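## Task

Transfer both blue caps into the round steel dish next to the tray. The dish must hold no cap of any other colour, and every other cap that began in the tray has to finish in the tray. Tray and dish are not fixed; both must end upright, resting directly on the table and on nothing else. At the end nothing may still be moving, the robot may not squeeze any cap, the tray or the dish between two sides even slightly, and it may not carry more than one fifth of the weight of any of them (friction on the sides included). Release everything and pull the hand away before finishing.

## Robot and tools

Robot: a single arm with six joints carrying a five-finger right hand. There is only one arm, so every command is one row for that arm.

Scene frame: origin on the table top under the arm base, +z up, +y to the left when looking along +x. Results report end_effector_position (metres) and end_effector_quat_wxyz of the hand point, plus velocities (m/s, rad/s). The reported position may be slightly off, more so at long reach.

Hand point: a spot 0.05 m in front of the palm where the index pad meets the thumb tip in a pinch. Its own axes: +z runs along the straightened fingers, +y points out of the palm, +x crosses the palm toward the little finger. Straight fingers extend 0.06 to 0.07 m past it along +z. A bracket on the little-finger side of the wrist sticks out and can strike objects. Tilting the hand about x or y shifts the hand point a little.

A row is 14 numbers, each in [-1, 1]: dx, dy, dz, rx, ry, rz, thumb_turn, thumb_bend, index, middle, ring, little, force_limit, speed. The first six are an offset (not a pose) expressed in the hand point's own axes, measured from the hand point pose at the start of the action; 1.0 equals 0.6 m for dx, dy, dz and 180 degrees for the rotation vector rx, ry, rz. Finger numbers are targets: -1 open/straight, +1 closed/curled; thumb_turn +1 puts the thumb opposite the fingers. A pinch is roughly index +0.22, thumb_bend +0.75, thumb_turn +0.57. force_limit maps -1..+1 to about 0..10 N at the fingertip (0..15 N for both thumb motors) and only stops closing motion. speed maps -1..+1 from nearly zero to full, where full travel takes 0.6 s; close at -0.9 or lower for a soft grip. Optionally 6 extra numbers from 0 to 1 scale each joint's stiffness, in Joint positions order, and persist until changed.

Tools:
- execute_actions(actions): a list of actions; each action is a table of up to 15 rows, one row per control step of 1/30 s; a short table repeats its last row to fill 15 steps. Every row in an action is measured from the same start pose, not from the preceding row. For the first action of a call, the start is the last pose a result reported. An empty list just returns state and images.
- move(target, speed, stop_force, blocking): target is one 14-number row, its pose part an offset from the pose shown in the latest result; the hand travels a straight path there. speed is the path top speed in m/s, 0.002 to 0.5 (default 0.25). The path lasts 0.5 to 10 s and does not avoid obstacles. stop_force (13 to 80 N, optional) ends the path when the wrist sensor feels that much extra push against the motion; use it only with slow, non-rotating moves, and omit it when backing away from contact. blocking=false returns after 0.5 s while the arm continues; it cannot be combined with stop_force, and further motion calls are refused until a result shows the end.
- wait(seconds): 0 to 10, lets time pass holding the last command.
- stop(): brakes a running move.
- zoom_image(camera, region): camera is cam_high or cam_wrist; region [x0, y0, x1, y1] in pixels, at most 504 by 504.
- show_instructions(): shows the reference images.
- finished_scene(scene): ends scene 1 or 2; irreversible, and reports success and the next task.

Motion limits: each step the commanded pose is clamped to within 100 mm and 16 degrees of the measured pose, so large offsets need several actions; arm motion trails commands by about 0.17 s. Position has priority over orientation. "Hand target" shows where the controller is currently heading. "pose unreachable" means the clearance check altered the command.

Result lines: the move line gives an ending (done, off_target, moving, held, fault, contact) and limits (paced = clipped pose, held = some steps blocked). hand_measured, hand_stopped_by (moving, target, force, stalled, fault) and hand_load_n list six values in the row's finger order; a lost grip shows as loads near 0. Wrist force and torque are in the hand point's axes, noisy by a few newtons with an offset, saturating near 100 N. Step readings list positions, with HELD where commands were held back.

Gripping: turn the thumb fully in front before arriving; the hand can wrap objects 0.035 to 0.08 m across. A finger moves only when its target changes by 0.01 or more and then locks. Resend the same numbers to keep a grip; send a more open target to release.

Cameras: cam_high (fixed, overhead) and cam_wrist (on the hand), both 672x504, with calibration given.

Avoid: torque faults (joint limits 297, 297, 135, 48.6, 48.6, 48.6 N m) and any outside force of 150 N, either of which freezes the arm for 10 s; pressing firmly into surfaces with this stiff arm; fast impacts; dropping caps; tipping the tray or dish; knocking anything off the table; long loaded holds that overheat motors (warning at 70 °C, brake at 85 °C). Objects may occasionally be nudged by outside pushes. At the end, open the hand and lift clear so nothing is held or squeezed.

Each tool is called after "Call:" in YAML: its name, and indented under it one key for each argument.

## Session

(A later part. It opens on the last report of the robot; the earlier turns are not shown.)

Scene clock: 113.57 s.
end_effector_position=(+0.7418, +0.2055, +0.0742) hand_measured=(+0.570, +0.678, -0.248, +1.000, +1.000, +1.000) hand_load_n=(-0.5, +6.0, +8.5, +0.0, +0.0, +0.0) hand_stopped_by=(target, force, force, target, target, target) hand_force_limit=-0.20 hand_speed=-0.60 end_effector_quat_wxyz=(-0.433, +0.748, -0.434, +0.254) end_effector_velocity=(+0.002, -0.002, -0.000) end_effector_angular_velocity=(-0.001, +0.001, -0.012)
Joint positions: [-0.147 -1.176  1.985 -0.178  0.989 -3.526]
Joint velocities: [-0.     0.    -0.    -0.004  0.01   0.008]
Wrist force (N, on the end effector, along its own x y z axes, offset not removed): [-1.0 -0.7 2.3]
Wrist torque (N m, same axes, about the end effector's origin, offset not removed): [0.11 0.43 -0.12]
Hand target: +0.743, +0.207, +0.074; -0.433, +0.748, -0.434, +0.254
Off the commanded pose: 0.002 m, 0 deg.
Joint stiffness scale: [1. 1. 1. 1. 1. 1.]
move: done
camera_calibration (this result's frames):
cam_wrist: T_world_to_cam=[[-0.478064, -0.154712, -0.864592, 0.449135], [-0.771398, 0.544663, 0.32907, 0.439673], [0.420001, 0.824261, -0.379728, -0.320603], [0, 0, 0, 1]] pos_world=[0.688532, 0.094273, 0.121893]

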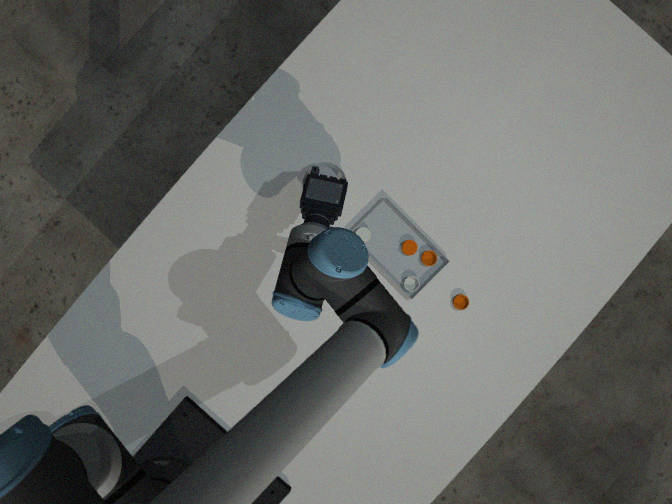

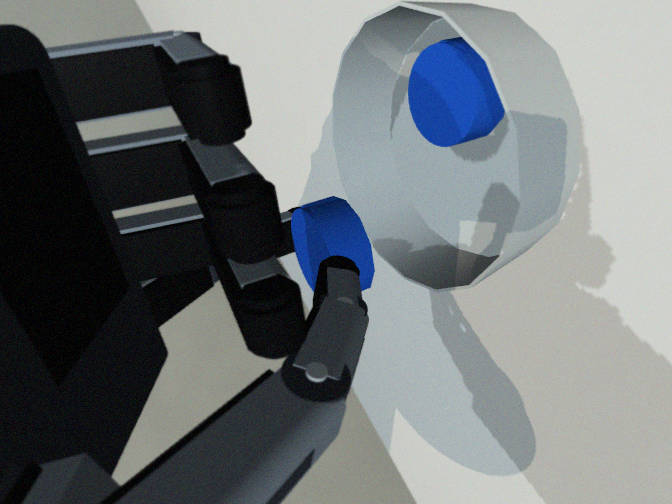

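Call:
move:
  target: [0, 0.0693, 0.04, 0, 0, 0, 0.57, 0.75, 0.3, 1, 1, 1, -0.2, -0.6]
  speed: 0.035
  stop_force: 13

Scene clock: 118.10 s.
end_effector_position=(+0.7438, +0.2052, +0.0279) hand_measured=(+0.570, +0.678, -0.248, +1.000, +1.000, +1.000) hand_load_n=(-0.5, +6.0, +8.5, +0.0, +0.0, +0.0) hand_stopped_by=(target, force, force, target, target, target) hand_force_limit=-0.20 hand_speed=-0.60 end_effector_quat_wxyz=(-0.433, +0.748, -0.434, +0.255) end_effector_velocity=(+0.002, -0.000, +0.001) end_effector_angular_velocity=(-0.000, -0.006, +0.000)
Joint positions: [-0.147 -1.112  2.001 -0.26   0.991 -3.525]
Joint velocities: [-0.001 -0.     0.    -0.006 -0.001  0.   ]
Wrist force (N, on the end effector, along its own x y z axes, offset not removed): [1.4 2.9 0.5]
Wrist torque (N m, same axes, about the end effector's origin, offset not removed): [0.80 -0.01 0.35]
Hand target: +0.742, +0.205, +0.026; -0.433, +0.748, -0.434, +0.254
Off the commanded pose: 0.002 m, 0 deg.
Joint stiffness scale: [1. 1. 1. 1. 1. 1.]
move: done
camera_calibration (this result's frames):
cam_wrist: T_world_to_cam=[[-0.476789, -0.154641, -0.865308, 0.408993], [-0.771441, 0.545501, 0.32758, 0.456524], [0.421369, 0.82372, -0.379385, -0.339635], [0, 0, 0, 1]] pos_world=[0.690296, 0.0939775, 0.0755044]

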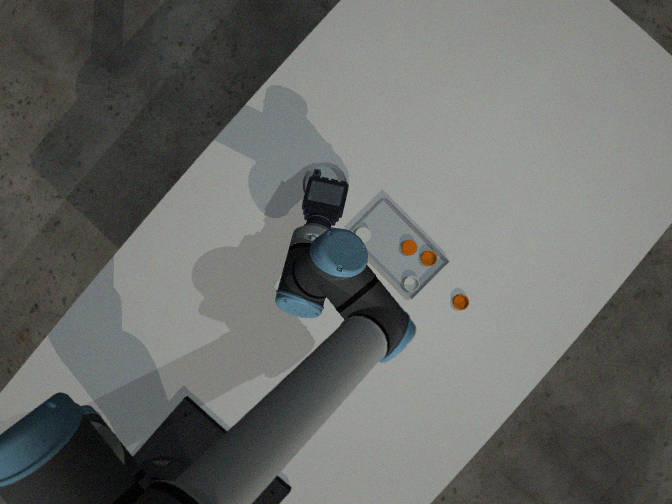

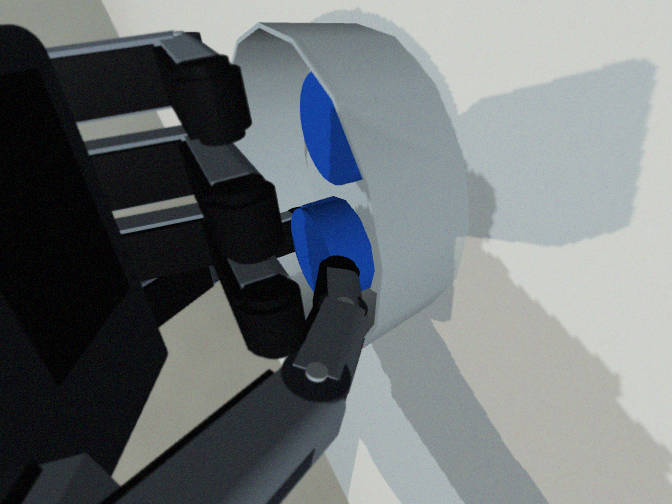

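Call:
execute_actions:
  actions:
    - [[0, 0.006, 0.0035, 0, 0, 0, 0.57, 0.75, 0.3, 1, 1, 1, -0.2, -0.6]]
    - [[0, 0, 0, 0, 0, 0, 0.57, 0.6, -0.42, 1, 1, 1, -0.2, 0.0]]
    - [[0, 0, 0, 0, 0, 0, 0.57, 0.6, -0.42, 1, 1, 1, -0.2, 0.0]]

Call:
move:
  target: [0, -0.144, -0.0833, 0, 0, 0, 0.57, 0.6, -0.42, 1, 1, 1, -0.2, 0.0]
  speed: 0.1

Scene clock: 121.93 s.
end_effector_position=(+0.7447, +0.2050, +0.0250) hand_measured=(+0.570, +0.602, -0.420, +1.000, +1.000, +1.000) hand_load_n=(+0.0, -1.0, -1.0, +0.0, +0.0, +0.0) hand_stopped_by=(target, target, target, target, target, target) hand_force_limit=-0.20 hand_speed=0.00 end_effector_quat_wxyz=(-0.433, +0.748, -0.434, +0.255) end_effector_velocity=(+0.000, +0.000, -0.000) end_effector_angular_velocity=(-0.001, -0.001, +0.000)
Joint positions: [-0.147 -1.107  2.001 -0.266  0.991 -3.525]
Joint velocities: [ 0.001  0.     0.    -0.001  0.001 -0.001]
Wrist force (N, on the end effector, along its own x y z axes, offset not removed): [-2.8 -0.7 -1.1]
Wrist torque (N m, same axes, about the end effector's origin, offset not removed): [0.48 0.57 -0.02]
Hand target: +0.745, +0.205, +0.025; -0.433, +0.748, -0.434, +0.255
Off the commanded pose: 0.000 m, 0 deg.
Joint stiffness scale: [1. 1. 1. 1. 1. 1.]
Step readings (end_effector_position; steps 1 to 15: 1st action; 16 to 30: 2nd action; 31 to 45: 3rd action):
0: (+0.7440, +0.2051, +0.0279)
1: (+0.7440, +0.2051, +0.0279)
2: (+0.7441, +0.2051, +0.0279)
4: (+0.7444, +0.2051, +0.0277)
8: (+0.7446, +0.2050, +0.0262)
15: (+0.7447, +0.2050, +0.0250)
16: (+0.7447, +0.2050, +0.0250)
17: (+0.7447, +0.2050, +0.0250)
19: (+0.7447, +0.2050, +0.0250)
23: (+0.7447, +0.2050, +0.0250)
30: (+0.7447, +0.2050, +0.0250)
31: (+0.7447, +0.2050, +0.0250)
32: (+0.7447, +0.2050, +0.0250)
34: (+0.7447, +0.2050, +0.0250)
38: (+0.7447, +0.2050, +0.0250)
45: end_effector_position above
camera_calibration (this result's frames):
cam_wrist: T_world_to_cam=[[-0.475438, -0.154869, -0.866011, 0.405964], [-0.77196, 0.545568, 0.32624, 0.458669], [0.421943, 0.823633, -0.378937, -0.341403], [0, 0, 0, 1]] pos_world=[0.691138, 0.0938267, 0.0725628]

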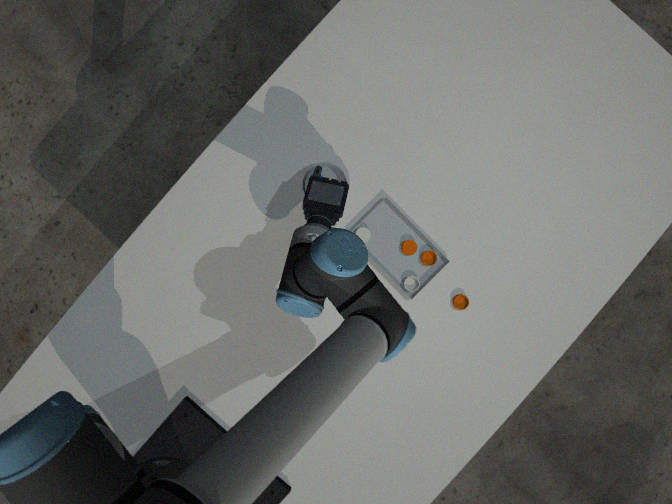

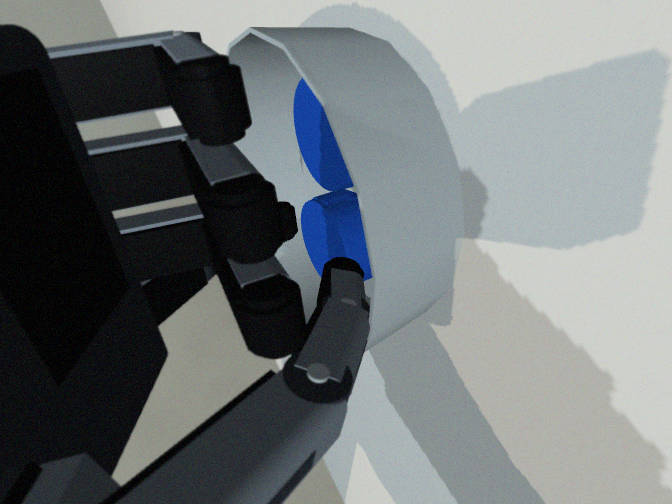

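Scene clock: 123.43 s.
end_effector_position=(+0.7427, +0.2058, +0.1238) hand_measured=(+0.570, +0.602, -0.420, +1.000, +1.000, +1.000) hand_load_n=(+0.0, +0.0, +0.0, +0.0, +0.0, +0.0) hand_stopped_by=(target, target, target, target, target, target) hand_force_limit=-0.20 hand_speed=0.00 end_effector_quat_wxyz=(-0.433, +0.748, -0.433, +0.255) end_effector_velocity=(-0.005, +0.002, -0.001) end_effector_angular_velocity=(+0.003, +0.016, +0.001)
Joint positions: [-0.147 -1.237  1.959 -0.094  0.991 -3.525]
Joint velocities: [ 0.001 -0.    -0.     0.016 -0.001  0.001]
Wrist force (N, on the end effector, along its own x y z axes, offset not removed): [2.4 1.1 -0.6]
Wrist torque (N m, same axes, about the end effector's origin, offset not removed): [0.69 -0.04 0.22]
Hand target: +0.744, +0.205, +0.125; -0.433, +0.748, -0.434, +0.255
Off the commanded pose: 0.002 m, 0 deg.
Joint stiffness scale: [1. 1. 1. 1. 1. 1.]
move: done
camera_calibration (this result's frames):
cam_wrist: T_world_to_cam=[[-0.475295, -0.154894, -0.866085, 0.490625], [-0.772014, 0.545577, 0.326098, 0.424569], [0.422005, 0.823623, -0.37889, -0.303786], [0, 0, 0, 1]] pos_world=[0.689164, 0.0945644, 0.17137]

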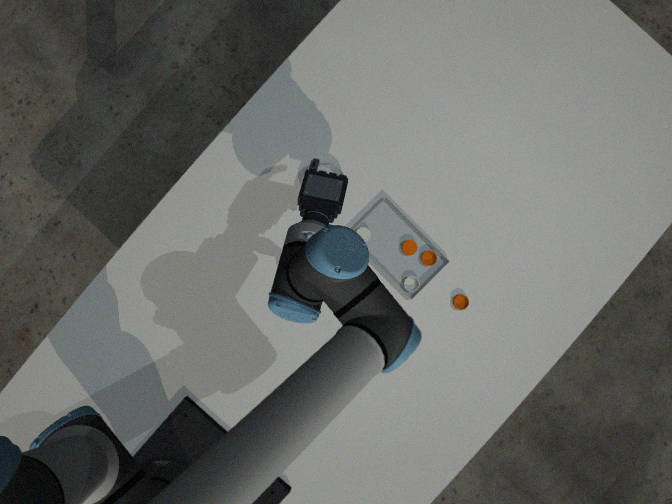

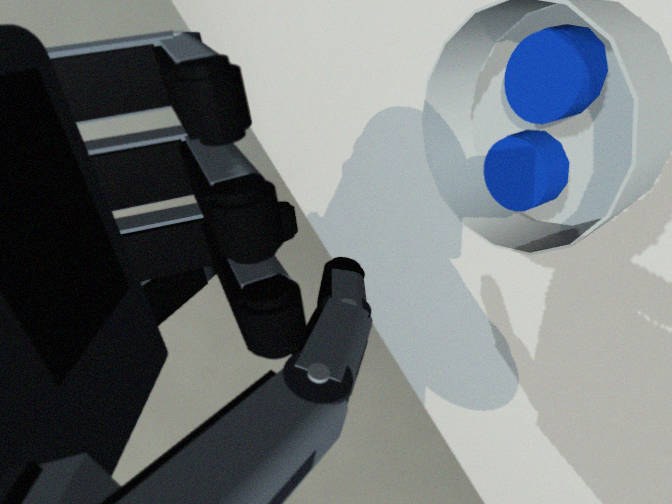

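Both blue caps sit flat in the dish; the other caps remain in the tray.

Call:
finished_scene:
  scene: 2

The scene is finished: the task was done.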